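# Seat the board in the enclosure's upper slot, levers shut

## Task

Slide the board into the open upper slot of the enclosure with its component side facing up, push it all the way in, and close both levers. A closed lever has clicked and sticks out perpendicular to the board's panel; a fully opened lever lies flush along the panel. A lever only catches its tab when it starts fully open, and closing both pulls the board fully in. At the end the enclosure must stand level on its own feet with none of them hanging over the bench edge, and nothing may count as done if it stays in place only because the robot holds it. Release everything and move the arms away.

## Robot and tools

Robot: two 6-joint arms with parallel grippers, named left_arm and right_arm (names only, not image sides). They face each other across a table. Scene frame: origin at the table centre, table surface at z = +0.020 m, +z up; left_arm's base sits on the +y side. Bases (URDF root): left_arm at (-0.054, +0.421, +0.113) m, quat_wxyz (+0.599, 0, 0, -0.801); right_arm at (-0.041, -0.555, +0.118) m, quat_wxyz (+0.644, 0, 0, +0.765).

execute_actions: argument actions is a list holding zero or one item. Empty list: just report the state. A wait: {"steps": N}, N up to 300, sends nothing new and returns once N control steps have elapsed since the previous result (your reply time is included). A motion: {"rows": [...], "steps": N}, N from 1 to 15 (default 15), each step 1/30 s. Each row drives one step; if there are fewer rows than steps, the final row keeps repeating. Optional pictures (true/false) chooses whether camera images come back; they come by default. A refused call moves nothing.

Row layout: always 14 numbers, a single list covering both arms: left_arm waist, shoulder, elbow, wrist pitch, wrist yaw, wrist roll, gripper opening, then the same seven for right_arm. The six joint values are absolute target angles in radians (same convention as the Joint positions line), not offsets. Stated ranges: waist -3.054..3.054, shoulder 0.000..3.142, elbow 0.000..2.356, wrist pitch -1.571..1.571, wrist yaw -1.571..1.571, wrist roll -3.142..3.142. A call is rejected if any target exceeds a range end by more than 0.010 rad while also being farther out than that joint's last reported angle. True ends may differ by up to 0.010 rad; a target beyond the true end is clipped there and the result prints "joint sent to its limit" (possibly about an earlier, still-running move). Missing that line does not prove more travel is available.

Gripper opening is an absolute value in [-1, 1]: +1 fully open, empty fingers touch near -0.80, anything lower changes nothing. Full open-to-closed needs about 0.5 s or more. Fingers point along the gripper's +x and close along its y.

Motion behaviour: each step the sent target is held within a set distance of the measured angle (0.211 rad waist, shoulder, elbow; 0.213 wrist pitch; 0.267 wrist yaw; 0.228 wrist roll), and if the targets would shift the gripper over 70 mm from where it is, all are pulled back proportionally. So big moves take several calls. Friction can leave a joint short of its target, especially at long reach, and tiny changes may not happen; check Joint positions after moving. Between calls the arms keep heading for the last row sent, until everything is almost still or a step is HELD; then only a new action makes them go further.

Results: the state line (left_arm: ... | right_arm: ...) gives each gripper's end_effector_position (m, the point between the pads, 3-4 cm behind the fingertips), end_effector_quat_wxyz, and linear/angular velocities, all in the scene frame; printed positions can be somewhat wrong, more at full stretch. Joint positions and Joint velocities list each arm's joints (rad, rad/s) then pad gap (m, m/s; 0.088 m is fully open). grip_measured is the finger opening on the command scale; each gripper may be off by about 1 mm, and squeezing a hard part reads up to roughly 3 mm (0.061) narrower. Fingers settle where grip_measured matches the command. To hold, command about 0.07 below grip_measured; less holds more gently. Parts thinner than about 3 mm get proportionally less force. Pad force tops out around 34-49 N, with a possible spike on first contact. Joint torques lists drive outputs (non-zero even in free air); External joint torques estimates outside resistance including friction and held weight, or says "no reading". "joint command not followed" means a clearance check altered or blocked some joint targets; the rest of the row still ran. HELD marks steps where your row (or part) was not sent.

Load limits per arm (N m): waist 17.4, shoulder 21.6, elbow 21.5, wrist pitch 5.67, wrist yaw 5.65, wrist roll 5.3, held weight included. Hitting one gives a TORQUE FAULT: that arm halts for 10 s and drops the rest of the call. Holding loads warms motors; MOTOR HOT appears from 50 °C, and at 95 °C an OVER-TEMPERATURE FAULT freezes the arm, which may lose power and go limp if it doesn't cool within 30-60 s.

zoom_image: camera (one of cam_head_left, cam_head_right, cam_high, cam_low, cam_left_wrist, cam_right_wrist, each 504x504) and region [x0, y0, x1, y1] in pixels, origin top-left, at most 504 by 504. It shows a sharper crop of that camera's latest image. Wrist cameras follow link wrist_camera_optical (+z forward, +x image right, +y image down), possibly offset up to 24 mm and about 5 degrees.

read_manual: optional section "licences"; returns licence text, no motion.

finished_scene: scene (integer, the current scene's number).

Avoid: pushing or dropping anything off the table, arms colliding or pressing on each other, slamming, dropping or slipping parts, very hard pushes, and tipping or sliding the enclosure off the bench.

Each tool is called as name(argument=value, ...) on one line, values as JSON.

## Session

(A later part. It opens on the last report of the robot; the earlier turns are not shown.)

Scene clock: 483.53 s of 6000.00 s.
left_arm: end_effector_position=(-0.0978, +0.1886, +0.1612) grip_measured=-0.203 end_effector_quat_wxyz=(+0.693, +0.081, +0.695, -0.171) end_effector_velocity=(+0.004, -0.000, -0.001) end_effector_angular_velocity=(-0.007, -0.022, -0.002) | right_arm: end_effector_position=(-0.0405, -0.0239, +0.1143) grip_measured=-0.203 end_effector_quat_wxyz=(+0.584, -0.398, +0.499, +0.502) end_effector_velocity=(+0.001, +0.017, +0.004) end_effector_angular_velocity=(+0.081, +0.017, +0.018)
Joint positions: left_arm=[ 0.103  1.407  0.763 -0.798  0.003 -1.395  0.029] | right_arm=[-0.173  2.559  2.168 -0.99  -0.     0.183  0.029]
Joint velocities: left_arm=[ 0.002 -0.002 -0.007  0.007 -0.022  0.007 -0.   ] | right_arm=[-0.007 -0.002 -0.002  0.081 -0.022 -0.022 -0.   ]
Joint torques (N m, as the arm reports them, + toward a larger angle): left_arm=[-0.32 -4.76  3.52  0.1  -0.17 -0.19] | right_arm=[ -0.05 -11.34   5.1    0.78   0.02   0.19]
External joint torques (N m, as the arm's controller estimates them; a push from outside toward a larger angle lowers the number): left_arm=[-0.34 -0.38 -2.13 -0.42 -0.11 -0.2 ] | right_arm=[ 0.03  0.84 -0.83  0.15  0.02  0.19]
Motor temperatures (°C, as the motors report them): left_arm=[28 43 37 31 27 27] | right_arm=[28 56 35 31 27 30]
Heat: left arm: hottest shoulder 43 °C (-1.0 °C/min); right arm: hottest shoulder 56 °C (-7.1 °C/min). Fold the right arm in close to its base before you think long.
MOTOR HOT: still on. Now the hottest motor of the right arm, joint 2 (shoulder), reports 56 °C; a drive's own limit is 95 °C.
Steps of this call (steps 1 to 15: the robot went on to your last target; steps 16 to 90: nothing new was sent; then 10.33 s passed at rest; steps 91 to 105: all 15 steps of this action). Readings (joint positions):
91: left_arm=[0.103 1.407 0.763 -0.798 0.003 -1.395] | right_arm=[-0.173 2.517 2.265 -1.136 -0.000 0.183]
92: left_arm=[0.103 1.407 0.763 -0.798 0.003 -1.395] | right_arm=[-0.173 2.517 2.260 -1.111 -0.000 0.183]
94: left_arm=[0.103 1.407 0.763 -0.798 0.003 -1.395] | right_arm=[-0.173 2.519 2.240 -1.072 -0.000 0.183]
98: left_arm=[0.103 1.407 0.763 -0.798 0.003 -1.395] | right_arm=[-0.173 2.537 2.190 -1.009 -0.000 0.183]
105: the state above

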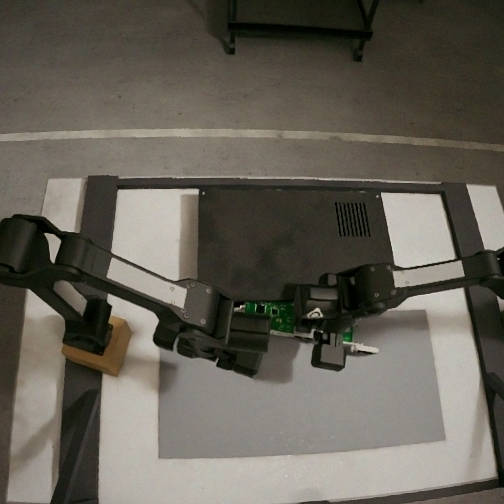

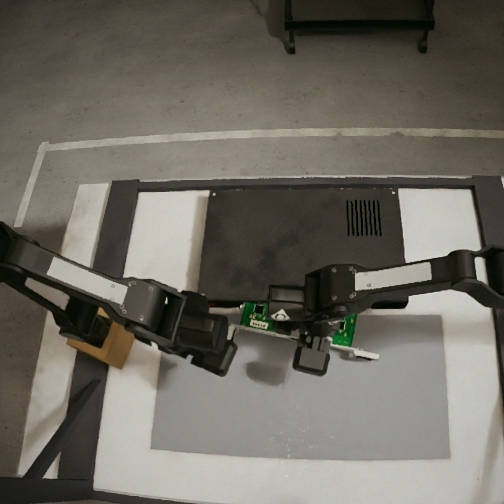

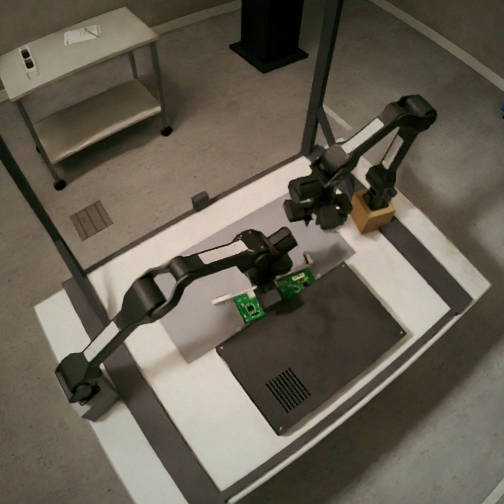

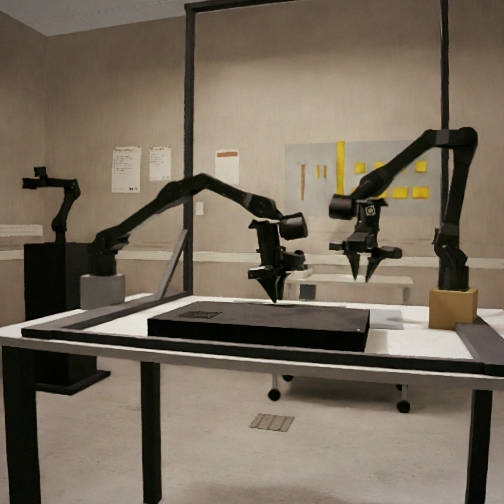

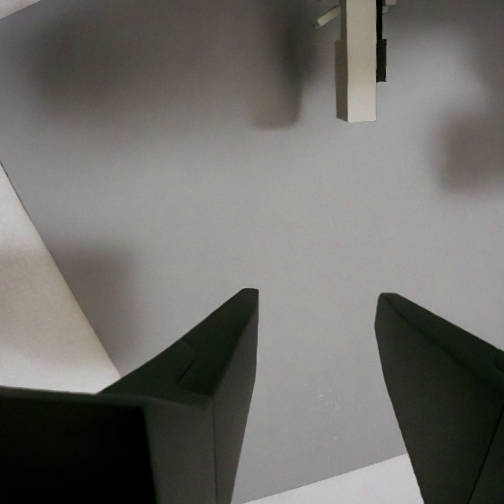

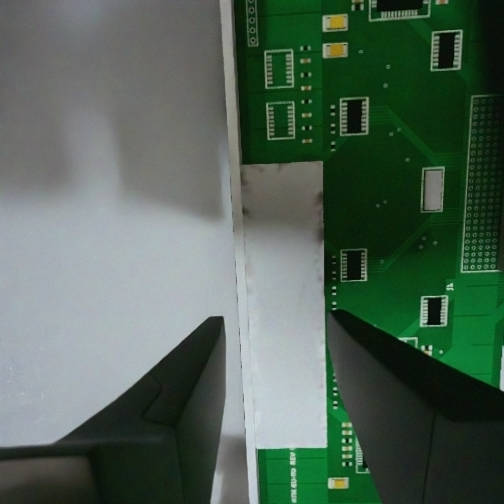

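execute_actions(actions=[{"rows":[[0.1,1.41,0.75,-0.8,0,-1.4,-0.2,-0.178,2.565,2.16,-0.985,0,0.13,-0.1],[0.1,1.41,0.75,-0.8,0,-1.4,-0.2,-0.178,2.565,2.16,-0.985,0,0.13,-0.1],[0.1,1.41,0.75,-0.8,0,-1.4,-0.2,-0.178,2.565,2.16,-0.985,0,0.13,-0.1],[0.1,1.41,0.75,-0.8,0,-1.4,-0.2,-0.178,2.565,2.16,-0.985,0,0.13,-0.1],[0.1,1.41,0.75,-0.8,0,-1.4,-0.2,-0.178,2.582,2.125,-0.94,0,0.13,-0.1]],"steps":15}])

Scene clock: 491.63 s of 6000.00 s.
left_arm: end_effector_position=(-0.0978, +0.1886, +0.1612) grip_measured=-0.203 end_effector_quat_wxyz=(+0.693, +0.081, +0.695, -0.171) end_effector_velocity=(-0.001, +0.006, -0.001) end_effector_angular_velocity=(+0.023, +0.002, -0.011) | right_arm: end_effector_position=(-0.0397, -0.0232, +0.1031) grip_measured=-0.103 end_effector_quat_wxyz=(+0.577, -0.410, +0.486, +0.514) end_effector_velocity=(-0.002, +0.004, +0.001) end_effector_angular_velocity=(+0.022, +0.020, +0.009)
Joint positions: left_arm=[ 0.103  1.407  0.763 -0.798  0.003 -1.395  0.029] | right_arm=[-0.175  2.567  2.136 -0.944 -0.     0.137  0.034]
Joint velocities: left_arm=[-0.002 -0.002 -0.002 -0.022  0.007  0.007 -0.   ] | right_arm=[-0.002 -0.002 -0.002  0.022 -0.022 -0.007  0.   ]
Joint torques (N m, as the arm reports them, + toward a larger angle): left_arm=[-0.33 -4.75  3.52  0.09 -0.17 -0.18] | right_arm=[ -0.31 -10.49   4.73   0.84   0.03  -0.19]
External joint torques (N m, as the arm's controller estimates them; a push from outside toward a larger angle lowers the number): left_arm=[-0.33 -0.34 -2.12 -0.41 -0.11 -0.19] | right_arm=[-0.31  1.8  -1.2   0.17  0.03 -0.19]
Motor temperatures (°C, as the motors report them): left_arm=[28 43 36 31 27 27] | right_arm=[28 58 34 31 27 30]
Heat: left arm: hottest shoulder 43 °C (+0.0 °C/min); right arm: hottest shoulder 58 °C (-2.0 °C/min). Fold the right arm in close to its base before you think long.
MOTOR HOT: still on. Now the hottest motor of the right arm, joint 2 (shoulder), reports 58 °C; a drive's own limit is 95 °C.
Steps of this call (steps 1 to 15: the robot went on to your last target; steps 16 to 90: nothing new was sent; then 4.60 s passed at rest; steps 91 to 105: all 15 steps of this action). Readings (joint positions):
91: left_arm=[0.103 1.407 0.763 -0.798 0.003 -1.395] | right_arm=[-0.173 2.559 2.168 -0.987 -0.000 0.178]
92: left_arm=[0.103 1.407 0.763 -0.798 0.003 -1.395] | right_arm=[-0.173 2.559 2.168 -0.987 -0.000 0.168]
94: left_arm=[0.103 1.407 0.763 -0.798 0.003 -1.395] | right_arm=[-0.173 2.559 2.168 -0.987 -0.000 0.153]
98: left_arm=[0.103 1.407 0.763 -0.798 0.003 -1.395] | right_arm=[-0.174 2.560 2.147 -0.955 -0.000 0.141]
105: the state above

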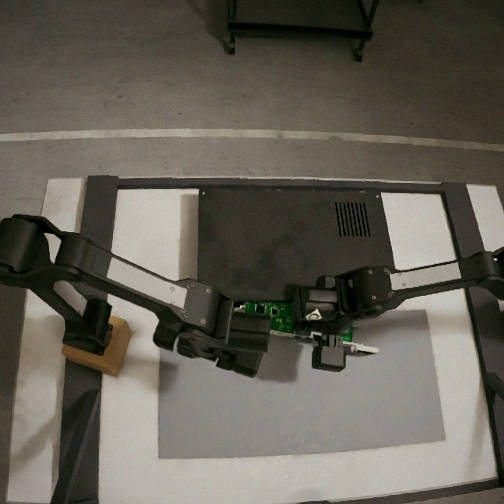

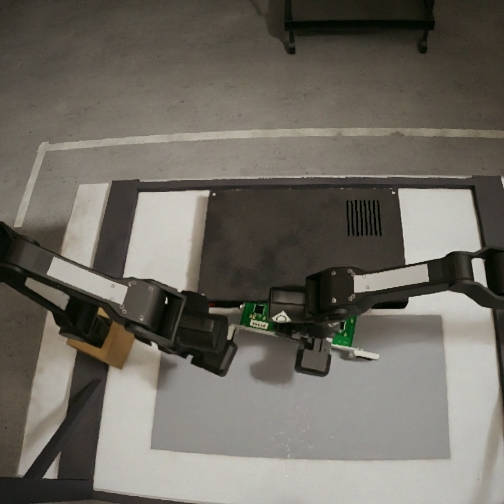

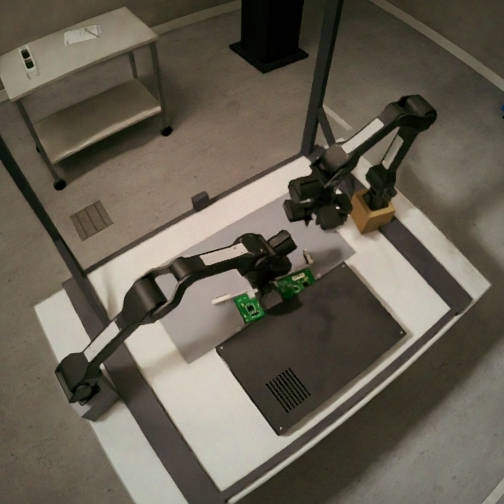

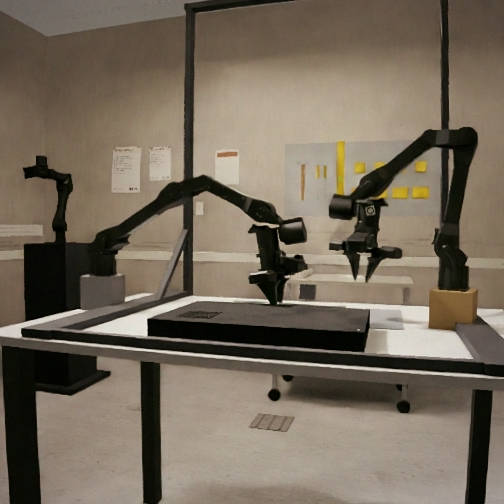

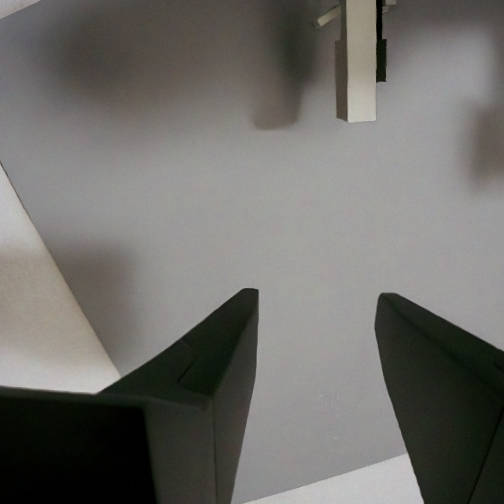

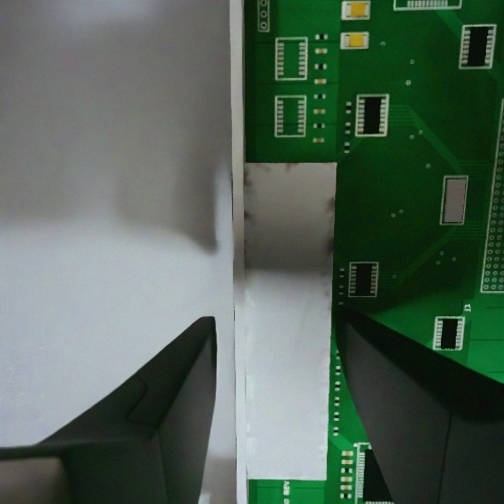

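execute_actions(actions=[{"rows":[[0.1,1.41,0.75,-0.8,0,-1.4,-0.2,-0.182,2.592,2.11,-0.92,0,0.14,-0.1]],"steps":15}])

Scene clock: 497.63 s of 6000.00 s.
left_arm: end_effector_position=(-0.0978, +0.1886, +0.1612) grip_measured=-0.203 end_effector_quat_wxyz=(+0.693, +0.081, +0.695, -0.171) end_effector_velocity=(+0.002, +0.002, +0.001) end_effector_angular_velocity=(+0.001, -0.007, +0.011) | right_arm: end_effector_position=(-0.0376, -0.0219, +0.0983) grip_measured=-0.103 end_effector_quat_wxyz=(+0.579, -0.407, +0.485, +0.514) end_effector_velocity=(+0.000, -0.008, -0.001) end_effector_angular_velocity=(-0.037, +0.006, +0.006)
Joint positions: left_arm=[ 0.103  1.407  0.763 -0.798  0.003 -1.395  0.029] | right_arm=[-0.179  2.571  2.125 -0.921 -0.     0.137  0.034]
Joint velocities: left_arm=[ 0.002 -0.007 -0.002 -0.007 -0.007 -0.007 -0.   ] | right_arm=[-0.002 -0.002 -0.002 -0.037 -0.007 -0.007 -0.   ]
Joint torques (N m, as the arm reports them, + toward a larger angle): left_arm=[-0.33 -4.75  3.53  0.09 -0.17 -0.18] | right_arm=[ -0.3  -10.04   4.4    0.72   0.04   0.09]
External joint torques (N m, as the arm's controller estimates them; a push from outside toward a larger angle lowers the number): left_arm=[-0.37 -0.34 -2.11 -0.41 -0.11 -0.18] | right_arm=[-0.32  2.18 -1.47  0.07  0.05  0.09]
Motor temperatures (°C, as the motors report them): left_arm=[28 42 36 31 27 27] | right_arm=[28 58 34 31 27 30]
Heat: left arm: hottest shoulder 42 °C (-1.0 °C/min); right arm: hottest shoulder 58 °C (+0.0 °C/min). Fold the right arm in close to its base before you think long.
MOTOR HOT: still on. Now the hottest motor of the right arm, joint 2 (shoulder), reports 58 °C; a drive's own limit is 95 °C.
Steps of this call (steps 1 to 15: the robot went on to your last target; steps 16 to 90: nothing new was sent; then 2.50 s passed at rest; steps 91 to 105: all 15 steps of this action). Readings (joint positions):
91: left_arm=[0.103 1.407 0.763 -0.798 0.003 -1.395] | right_arm=[-0.175 2.567 2.133 -0.938 -0.000 0.137]
92: left_arm=[0.103 1.407 0.763 -0.798 0.003 -1.395] | right_arm=[-0.175 2.567 2.131 -0.932 -0.000 0.137]
94: left_arm=[0.103 1.407 0.763 -0.798 0.003 -1.395] | right_arm=[-0.177 2.569 2.127 -0.928 -0.000 0.137]
98: left_arm=[0.103 1.407 0.763 -0.798 0.003 -1.395] | right_arm=[-0.178 2.571 2.125 -0.922 -0.000 0.137]
105: the state above

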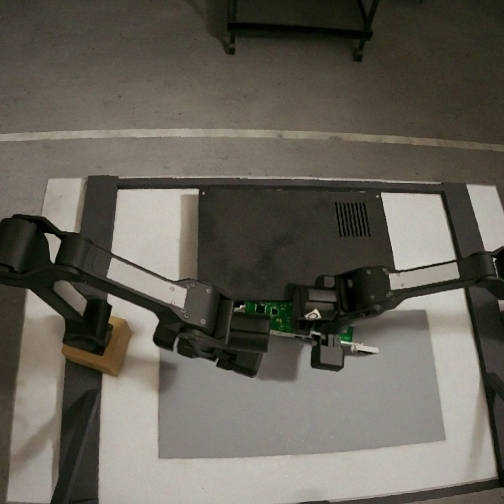

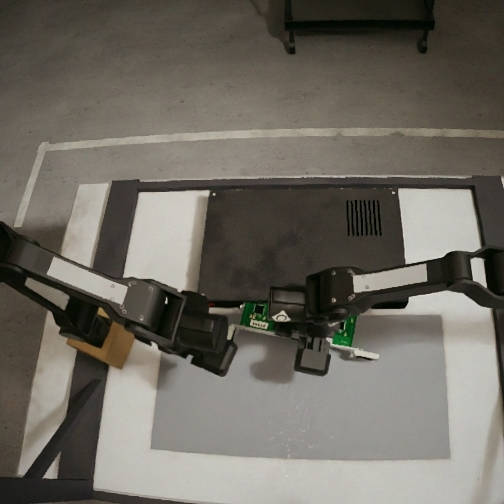

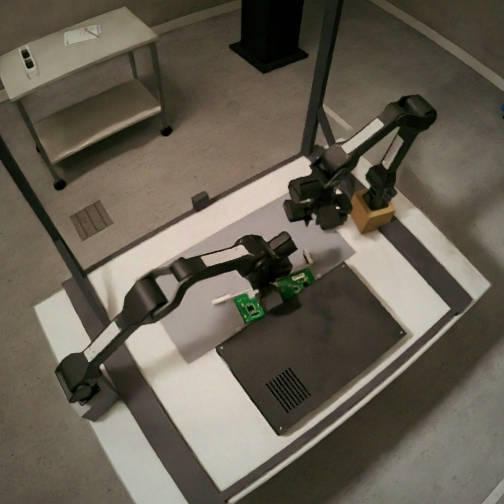

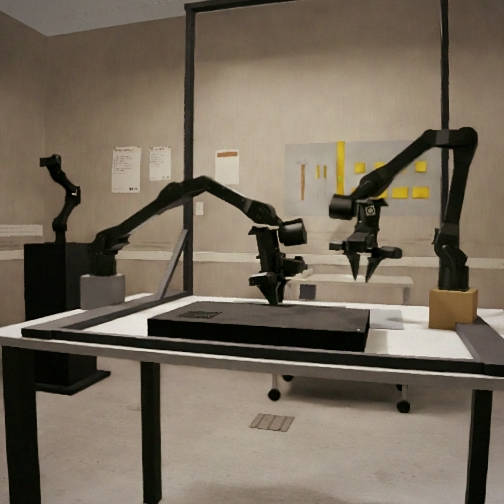

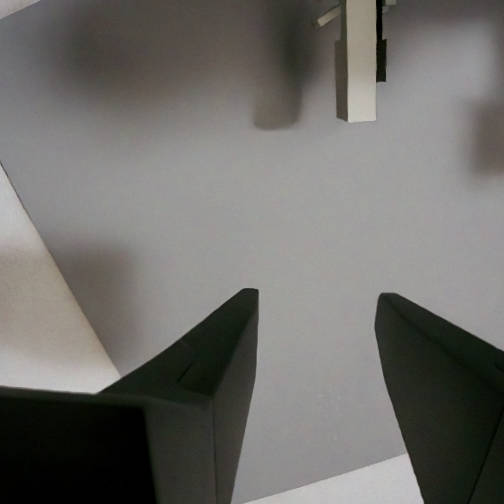

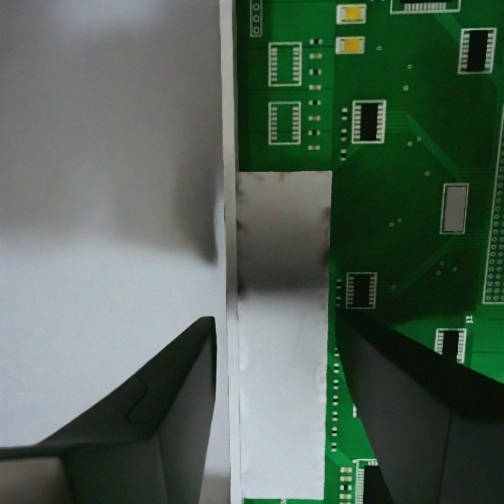

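execute_actions(actions=[{"rows":[[0.1,1.41,0.75,-0.8,0,-1.4,-0.2,-0.18,2.605,2.095,-0.905,0,0.14,-0.1]],"steps":15}])

Scene clock: 502.37 s of 6000.00 s.
left_arm: end_effector_position=(-0.0978, +0.1886, +0.1612) grip_measured=-0.203 end_effector_quat_wxyz=(+0.693, +0.081, +0.695, -0.171) end_effector_velocity=(-0.001, +0.002, -0.000) end_effector_angular_velocity=(+0.009, +0.007, +0.004) | right_arm: end_effector_position=(-0.0376, -0.0225, +0.0955) grip_measured=-0.103 end_effector_quat_wxyz=(+0.579, -0.407, +0.485, +0.514) end_effector_velocity=(+0.000, -0.001, +0.003) end_effector_angular_velocity=(-0.002, +0.003, +0.021)
Joint positions: left_arm=[ 0.103  1.407  0.763 -0.798  0.003 -1.395  0.029] | right_arm=[-0.179  2.572  2.115 -0.912 -0.     0.137  0.034]
Joint velocities: left_arm=[-0.002 -0.002 -0.002 -0.007  0.007 -0.007 -0.   ] | right_arm=[-0.002 -0.007 -0.002 -0.007 -0.007 -0.022 -0.   ]
Joint torques (N m, as the arm reports them, + toward a larger angle): left_arm=[-0.33 -4.76  3.53  0.1  -0.17 -0.18] | right_arm=[-0.15 -8.83  3.81  1.12  0.02  0.09]
External joint torques (N m, as the arm's controller estimates them; a push from outside toward a larger angle lowers the number): left_arm=[-0.31 -0.36 -2.16 -0.43 -0.12 -0.19] | right_arm=[-0.15  3.45 -2.12  0.43  0.02  0.09]
Motor temperatures (°C, as the motors report them): left_arm=[28 42 36 31 27 27] | right_arm=[28 58 34 31 27 30]
Heat: left arm: hottest shoulder 42 °C (-2.0 °C/min); right arm: hottest shoulder 58 °C (+1.0 °C/min). Fold the right arm in close to its base before you think long.
MOTOR HOT: still on. Now the hottest motor of the right arm, joint 2 (shoulder), reports 58 °C; a drive's own limit is 95 °C.
Steps of this call (steps 1 to 15: the robot went on to your last target; steps 16 to 90: nothing new was sent; then 1.23 s passed at rest; steps 91 to 105: all 15 steps of this action). Readings (joint positions):
91: left_arm=[0.103 1.407 0.763 -0.798 0.003 -1.395] | right_arm=[-0.179 2.572 2.122 -0.919 -0.000 0.137]
92: left_arm=[0.103 1.407 0.763 -0.798 0.003 -1.395] | right_arm=[-0.179 2.572 2.120 -0.916 -0.000 0.137]
94: left_arm=[0.103 1.407 0.763 -0.798 0.003 -1.395] | right_arm=[-0.179 2.572 2.117 -0.914 -0.000 0.137]
98: left_arm=[0.103 1.407 0.763 -0.798 0.003 -1.395] | right_arm=[-0.179 2.572 2.115 -0.912 -0.000 0.137]
105: the state above

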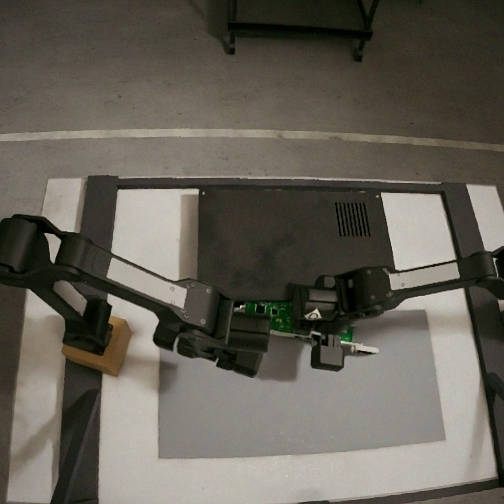

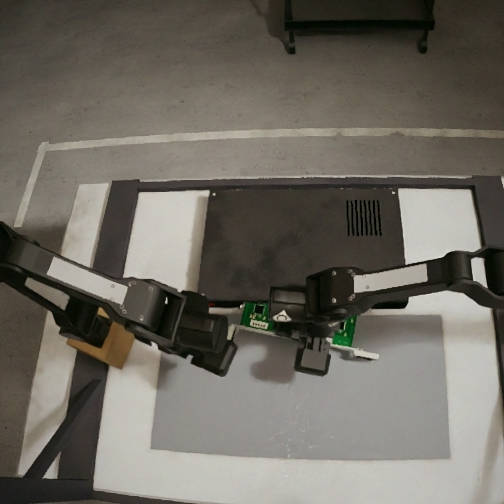

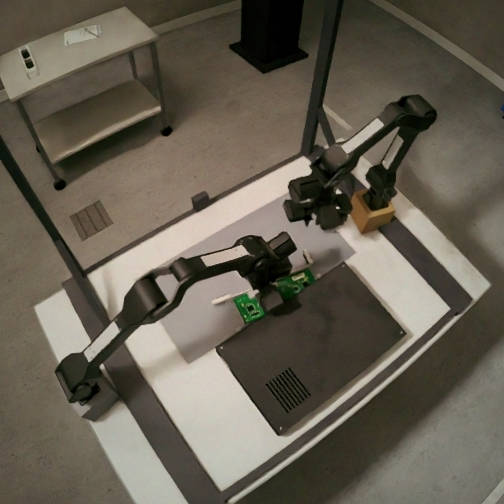

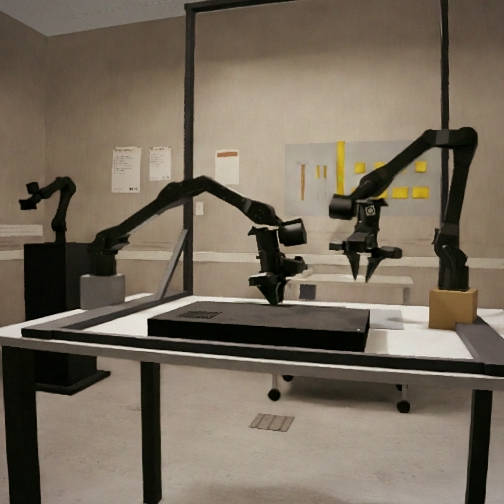

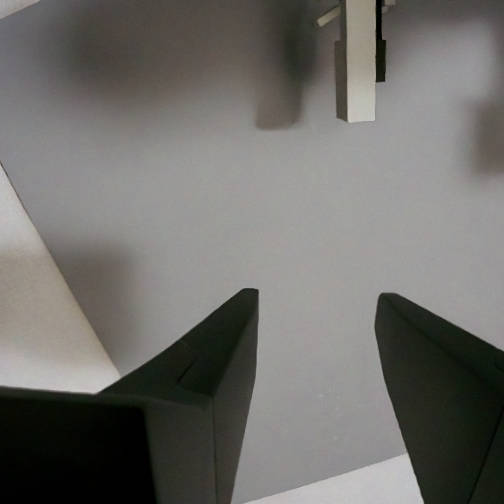

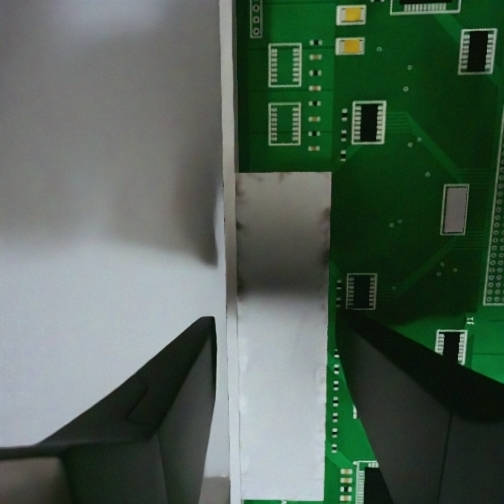

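execute_actions(actions=[{"rows":[[0.1,1.41,0.75,-0.8,0,-1.4,-0.2,-0.18,2.575,2.13,-0.92,0,0.14,-0.1],[0.1,1.41,0.75,-0.8,0,-1.4,-0.2,-0.18,2.575,2.13,-0.92,0,0.14,-0.1],[0.1,1.41,0.75,-0.8,0,-1.4,-0.2,-0.18,2.575,2.13,-0.92,0,0.14,-0.1],[0.1,1.41,0.75,-0.8,0,-1.4,-0.2,-0.18,2.575,2.13,-0.92,0,0.14,-0.5]],"steps":15}])

Scene clock: 508.13 s of 6000.00 s.
left_arm: end_effector_position=(-0.0978, +0.1886, +0.1612) grip_measured=-0.203 end_effector_quat_wxyz=(+0.693, +0.081, +0.695, -0.171) end_effector_velocity=(+0.000, -0.001, -0.001) end_effector_angular_velocity=(-0.004, -0.006, +0.006) | right_arm: end_effector_position=(-0.0373, -0.0220, +0.0976) grip_measured=-0.313 end_effector_quat_wxyz=(+0.580, -0.406, +0.485, +0.513) end_effector_velocity=(-0.002, +0.001, +0.001) end_effector_angular_velocity=(+0.007, +0.023, -0.005)
Joint positions: left_arm=[ 0.103  1.407  0.763 -0.798  0.003 -1.395  0.029] | right_arm=[-0.179  2.572  2.123 -0.92   0.002  0.141  0.024]
Joint velocities: left_arm=[-0.002  0.002 -0.002  0.007 -0.007 -0.007  0.   ] | right_arm=[-0.002 -0.002 -0.002  0.007 -0.022  0.007 -0.   ]
Joint torques (N m, as the arm reports them, + toward a larger angle): left_arm=[-0.35 -4.75  3.52  0.09 -0.17 -0.18] | right_arm=[ -0.14 -11.64   6.48   0.64  -0.04  -0.01]
External joint torques (N m, as the arm's controller estimates them; a push from outside toward a larger angle lowers the number): left_arm=[-0.36 -0.4  -2.11 -0.43 -0.11 -0.19] | right_arm=[-0.14  0.77  0.46 -0.06 -0.04 -0.02]
Motor temperatures (°C, as the motors report them): left_arm=[28 42 36 30 27 27] | right_arm=[28 57 34 31 27 30]
Heat: left arm: hottest shoulder 42 °C (-2.0 °C/min); right arm: hottest shoulder 57 °C (+1.0 °C/min). Fold the right arm in close to its base before you think long.
MOTOR HOT: still on. Now the hottest motor of the right arm, joint 2 (shoulder), reports 57 °C; a drive's own limit is 95 °C.
Steps of this call (steps 1 to 15: the robot went on to your last target; steps 16 to 90: nothing new was sent; then 2.27 s passed at rest; steps 91 to 105: all 15 steps of this action). Readings (joint positions):
91: left_arm=[0.103 1.407 0.763 -0.798 0.003 -1.395] | right_arm=[-0.179 2.572 2.116 -0.912 -0.000 0.137]
92: left_arm=[0.103 1.407 0.763 -0.798 0.003 -1.395] | right_arm=[-0.179 2.572 2.117 -0.913 -0.000 0.137]
94: left_arm=[0.103 1.407 0.763 -0.798 0.003 -1.395] | right_arm=[-0.179 2.572 2.120 -0.915 0.002 0.137]
98: left_arm=[0.103 1.407 0.763 -0.798 0.003 -1.395] | right_arm=[-0.179 2.572 2.123 -0.919 0.001 0.141]
105: the state above

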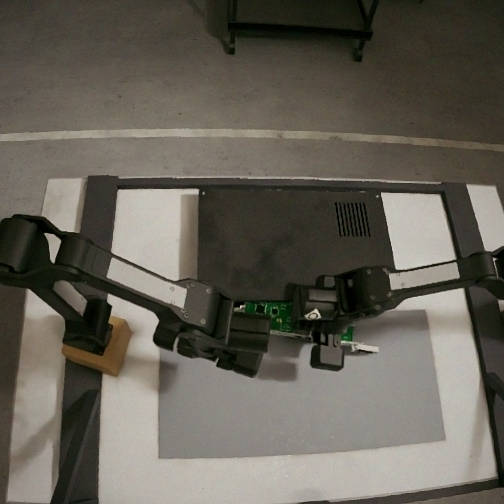

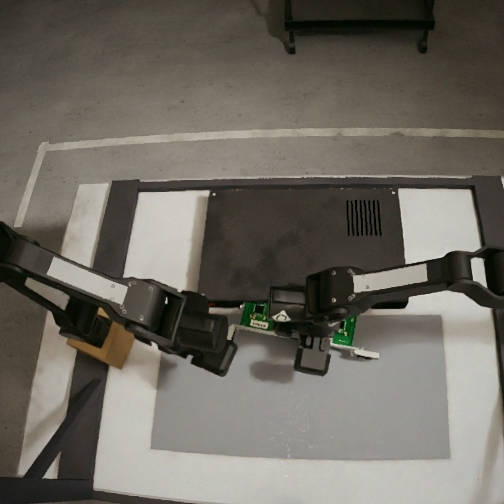

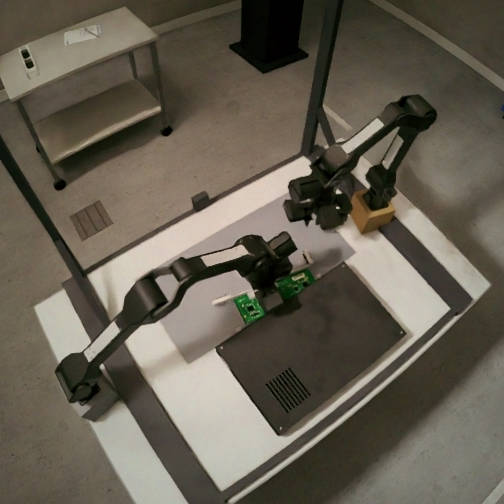

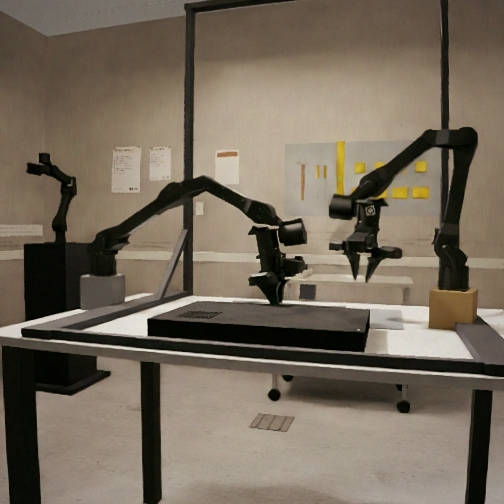

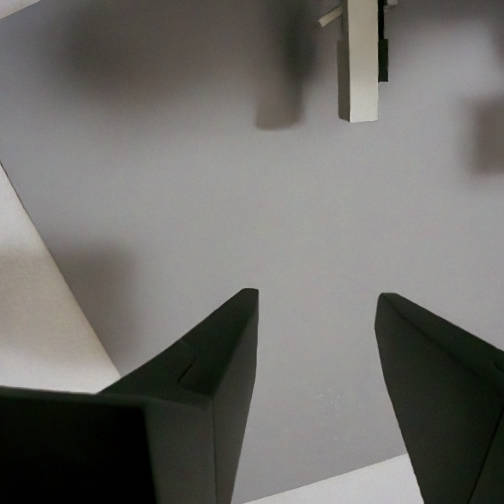

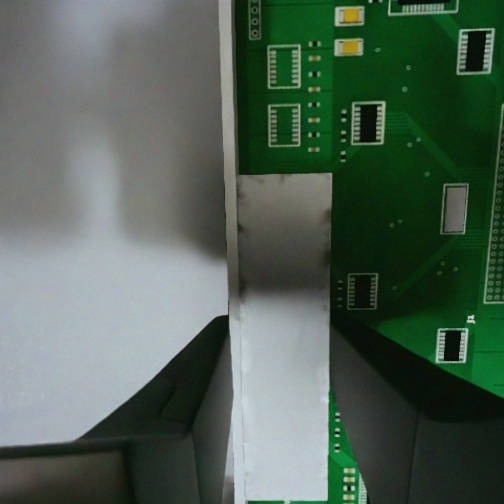

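execute_actions(actions=[{"rows":[[0.1,1.41,0.75,-0.8,0,-1.4,-0.2,-0.186,2.575,2.13,-0.925,0,0.11,-0.45],[0.1,1.41,0.75,-0.8,0,-1.4,-0.2,-0.19,2.575,2.13,-0.93,0,0.09,-0.45],[0.1,1.41,0.75,-0.8,0,-1.4,-0.2,-0.194,2.575,2.13,-0.935,0,0.07,-0.45],[0.1,1.41,0.75,-0.8,0,-1.4,-0.2,-0.198,2.575,2.13,-0.94,0,0.05,-0.45],[0.1,1.41,0.75,-0.8,0,-1.4,-0.2,-0.202,2.575,2.13,-0.945,0,0.03,-0.45],[0.1,1.41,0.75,-0.8,0,-1.4,-0.2,-0.205,2.575,2.13,-0.945,0,0.01,-0.45]],"steps":15}])

Scene clock: 521.37 s of 6000.00 s.
left_arm: end_effector_position=(-0.0978, +0.1886, +0.1612) grip_measured=-0.203 end_effector_quat_wxyz=(+0.693, +0.081, +0.695, -0.171) end_effector_velocity=(+0.002, +0.002, -0.000) end_effector_angular_velocity=(+0.006, -0.006, +0.025) | right_arm: end_effector_position=(-0.0283, -0.0270, +0.0970) grip_measured=-0.313 end_effector_quat_wxyz=(+0.556, -0.437, +0.469, +0.529) end_effector_velocity=(+0.001, +0.001, +0.001) end_effector_angular_velocity=(+0.008, +0.018, +0.018)
Joint positions: left_arm=[ 0.103  1.407  0.763 -0.798  0.003 -1.395  0.029] | right_arm=[-0.198  2.572  2.125 -0.944 -0.005  0.034  0.024]
Joint velocities: left_arm=[ 0.002 -0.002 -0.002 -0.007 -0.007 -0.022 -0.   ] | right_arm=[-0.007 -0.002 -0.002  0.007 -0.022 -0.022 -0.   ]
Joint torques (N m, as the arm reports them, + toward a larger angle): left_arm=[-0.33 -4.76  3.53  0.1  -0.18 -0.18] | right_arm=[ -0.62 -11.65   6.26   0.58   0.2   -0.63]
External joint torques (N m, as the arm's controller estimates them; a push from outside toward a larger angle lowers the number): left_arm=[-0.36 -0.41 -2.08 -0.41 -0.11 -0.18] | right_arm=[-0.54  0.66  0.3  -0.08  0.21 -0.63]
Motor temperatures (°C, as the motors report them): left_arm=[28 41 36 30 27 27] | right_arm=[28 60 34 31 27 29]
Heat: left arm: hottest shoulder 41 °C (-3.0 °C/min); right arm: hottest shoulder 60 °C (+6.0 °C/min). Fold the right arm in close to its base before you think long.
MOTOR HOT: still on. Now the hottest motor of the right arm, joint 2 (shoulder), reports 60 °C; a drive's own limit is 95 °C.
Steps of this call (steps 1 to 15: the robot went on to your last target; steps 16 to 90: nothing new was sent; then 9.73 s passed at rest; steps 91 to 105: all 15 steps of this action). Readings (joint positions):
91: left_arm=[0.103 1.407 0.763 -0.798 0.003 -1.395] | right_arm=[-0.179 2.572 2.123 -0.920 0.002 0.140]
92: left_arm=[0.103 1.407 0.763 -0.798 0.003 -1.395] | right_arm=[-0.179 2.572 2.124 -0.921 0.002 0.133]
94: left_arm=[0.103 1.407 0.763 -0.798 0.003 -1.395] | right_arm=[-0.183 2.572 2.124 -0.927 0.002 0.107]
98: left_arm=[0.103 1.407 0.763 -0.798 0.003 -1.395] | right_arm=[-0.197 2.572 2.125 -0.943 -0.003 0.048]
105: the state above

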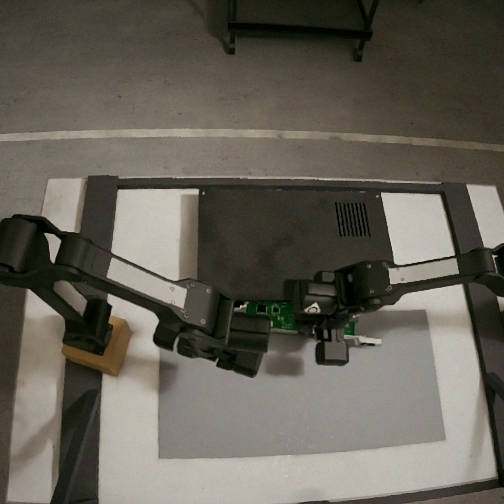

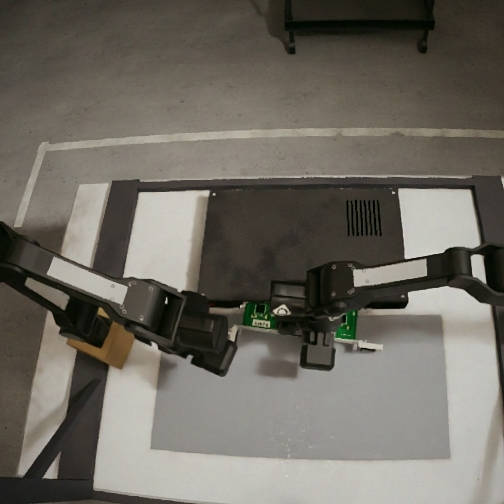

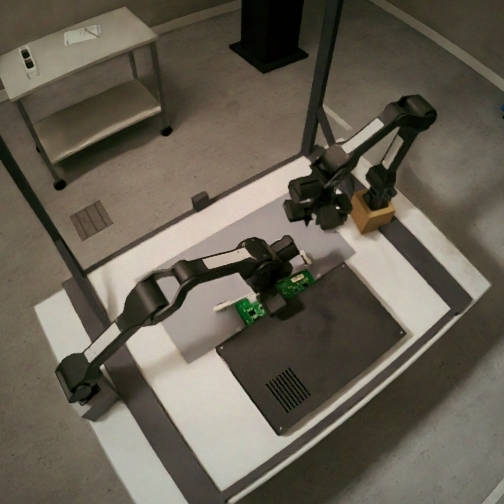

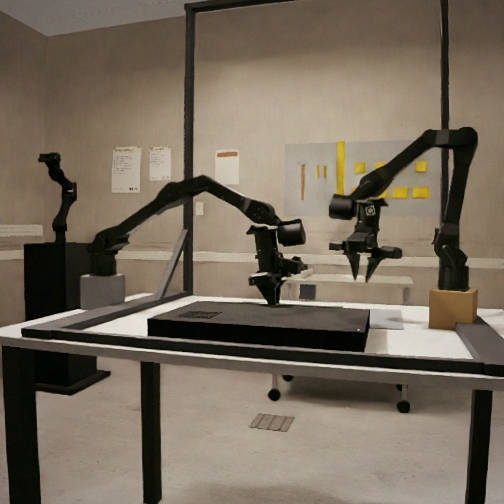

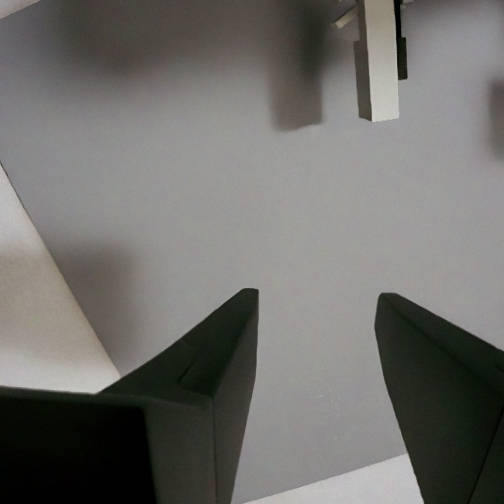

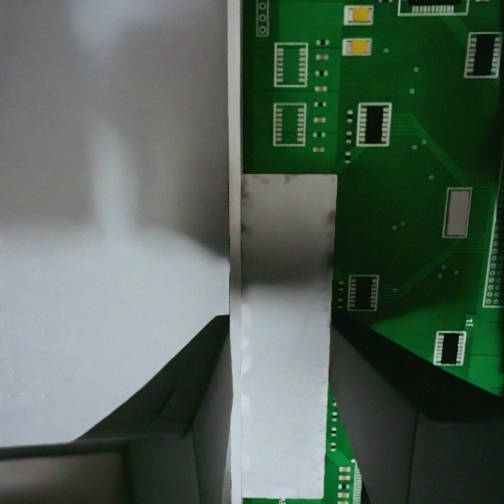

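execute_actions(actions=[{"rows":[[0.1,1.41,0.75,-0.8,0,-1.4,-0.2,-0.19,2.572,2.135,-0.955,0,-0.03,-0.45],[0.1,1.41,0.75,-0.8,0,-1.4,-0.2,-0.19,2.572,2.135,-0.96,0,-0.03,-0.45],[0.1,1.41,0.75,-0.8,0,-1.4,-0.2,-0.19,2.572,2.135,-0.965,0,-0.05,-0.45]],"steps":15}])

zoom_image(camera="cam_head_right", region=[200,270,420,380])

Scene clock: 527.03 s of 6000.00 s.
left_arm: end_effector_position=(-0.0978, +0.1886, +0.1612) grip_measured=-0.203 end_effector_quat_wxyz=(+0.693, +0.081, +0.695, -0.171) end_effector_velocity=(+0.003, +0.005, -0.001) end_effector_angular_velocity=(+0.018, -0.025, +0.003) | right_arm: end_effector_position=(-0.0267, -0.0281, +0.0984) grip_measured=-0.313 end_effector_quat_wxyz=(+0.545, -0.453, +0.457, +0.537) end_effector_velocity=(-0.002, -0.001, +0.002) end_effector_angular_velocity=(-0.002, +0.004, +0.025)
Joint positions: left_arm=[ 0.103  1.407  0.763 -0.798  0.003 -1.395  0.029] | right_arm=[-0.199  2.572  2.131 -0.957  0.    -0.015  0.024]
Joint velocities: left_arm=[-0.007 -0.002 -0.002 -0.022 -0.022 -0.007 -0.   ] | right_arm=[ 0.002 -0.002  0.002 -0.007 -0.007 -0.022 -0.   ]
Joint torques (N m, as the arm reports them, + toward a larger angle): left_arm=[-0.33 -4.75  3.52  0.1  -0.17 -0.18] | right_arm=[  0.66 -11.92   6.11   0.05  -0.02  -0.97]
External joint torques (N m, as the arm's controller estimates them; a push from outside toward a larger angle lowers the number): left_arm=[-0.32 -0.36 -2.14 -0.42 -0.11 -0.19] | right_arm=[ 0.55  0.33  0.23 -0.57  0.   -0.97]
Motor temperatures (°C, as the motors report them): left_arm=[28 41 36 30 27 27] | right_arm=[28 60 34 31 27 30]
Heat: left arm: hottest shoulder 41 °C (-3.0 °C/min); right arm: hottest shoulder 60 °C (+6.1 °C/min). Fold the right arm in close to its base before you think long.
MOTOR HOT: still on. Now the hottest motor of the right arm, joint 2 (shoulder), reports 60 °C; a drive's own limit is 95 °C.
Steps of this call (steps 1 to 15: the robot went on to your last target; steps 16 to 90: nothing new was sent; then 2.17 s passed at rest; steps 91 to 105: all 15 steps of this action). Readings (joint positions):
91: left_arm=[0.103 1.407 0.763 -0.798 0.003 -1.395] | right_arm=[-0.197 2.572 2.126 -0.946 -0.005 0.024]
92: left_arm=[0.103 1.407 0.763 -0.798 0.003 -1.395] | right_arm=[-0.197 2.572 2.128 -0.948 -0.004 0.018]
94: left_arm=[0.103 1.407 0.763 -0.798 0.003 -1.395] | right_arm=[-0.197 2.572 2.130 -0.952 -0.000 0.002]
98: left_arm=[0.103 1.407 0.763 -0.798 0.003 -1.395] | right_arm=[-0.199 2.572 2.131 -0.957 0.000 -0.011]
105: the state above

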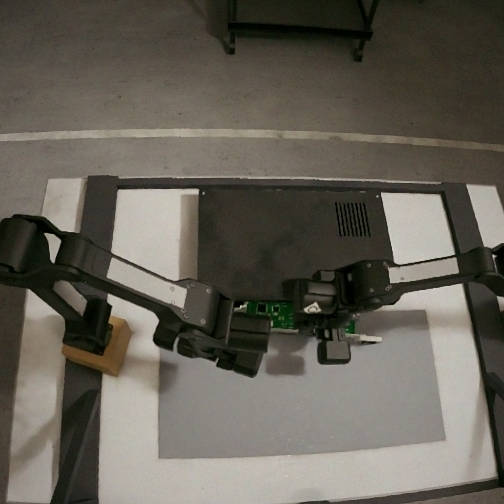

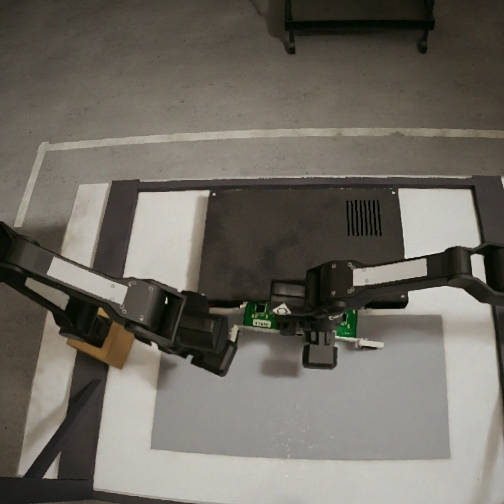

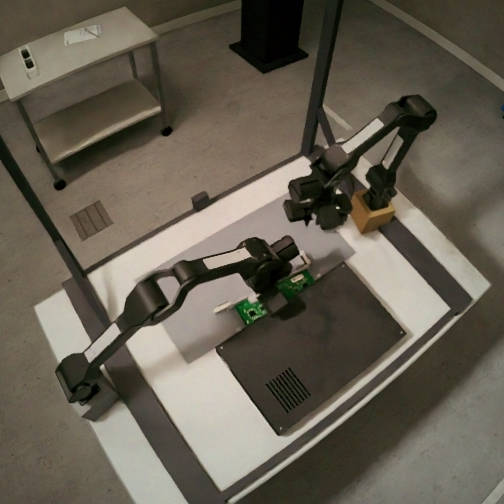

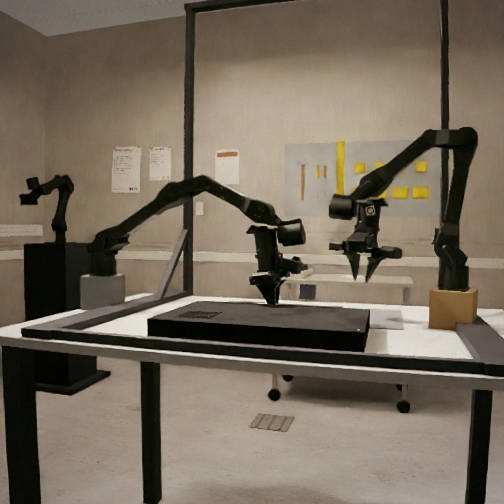

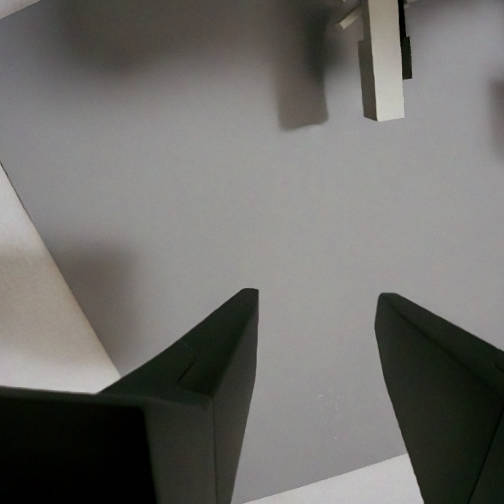

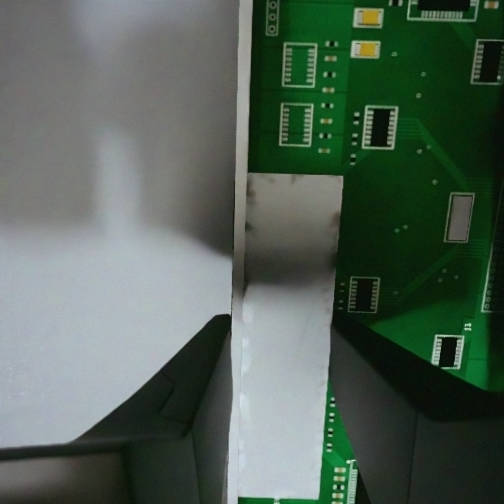

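Region (200, 270, 420, 380) of cam_head_right's 504x504 image, scaled by 2.291, with more detail than that image has.

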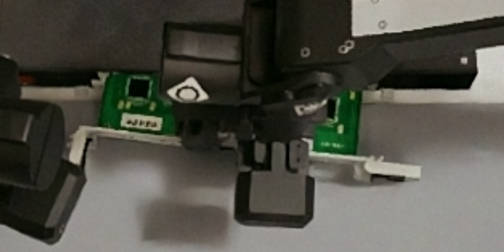

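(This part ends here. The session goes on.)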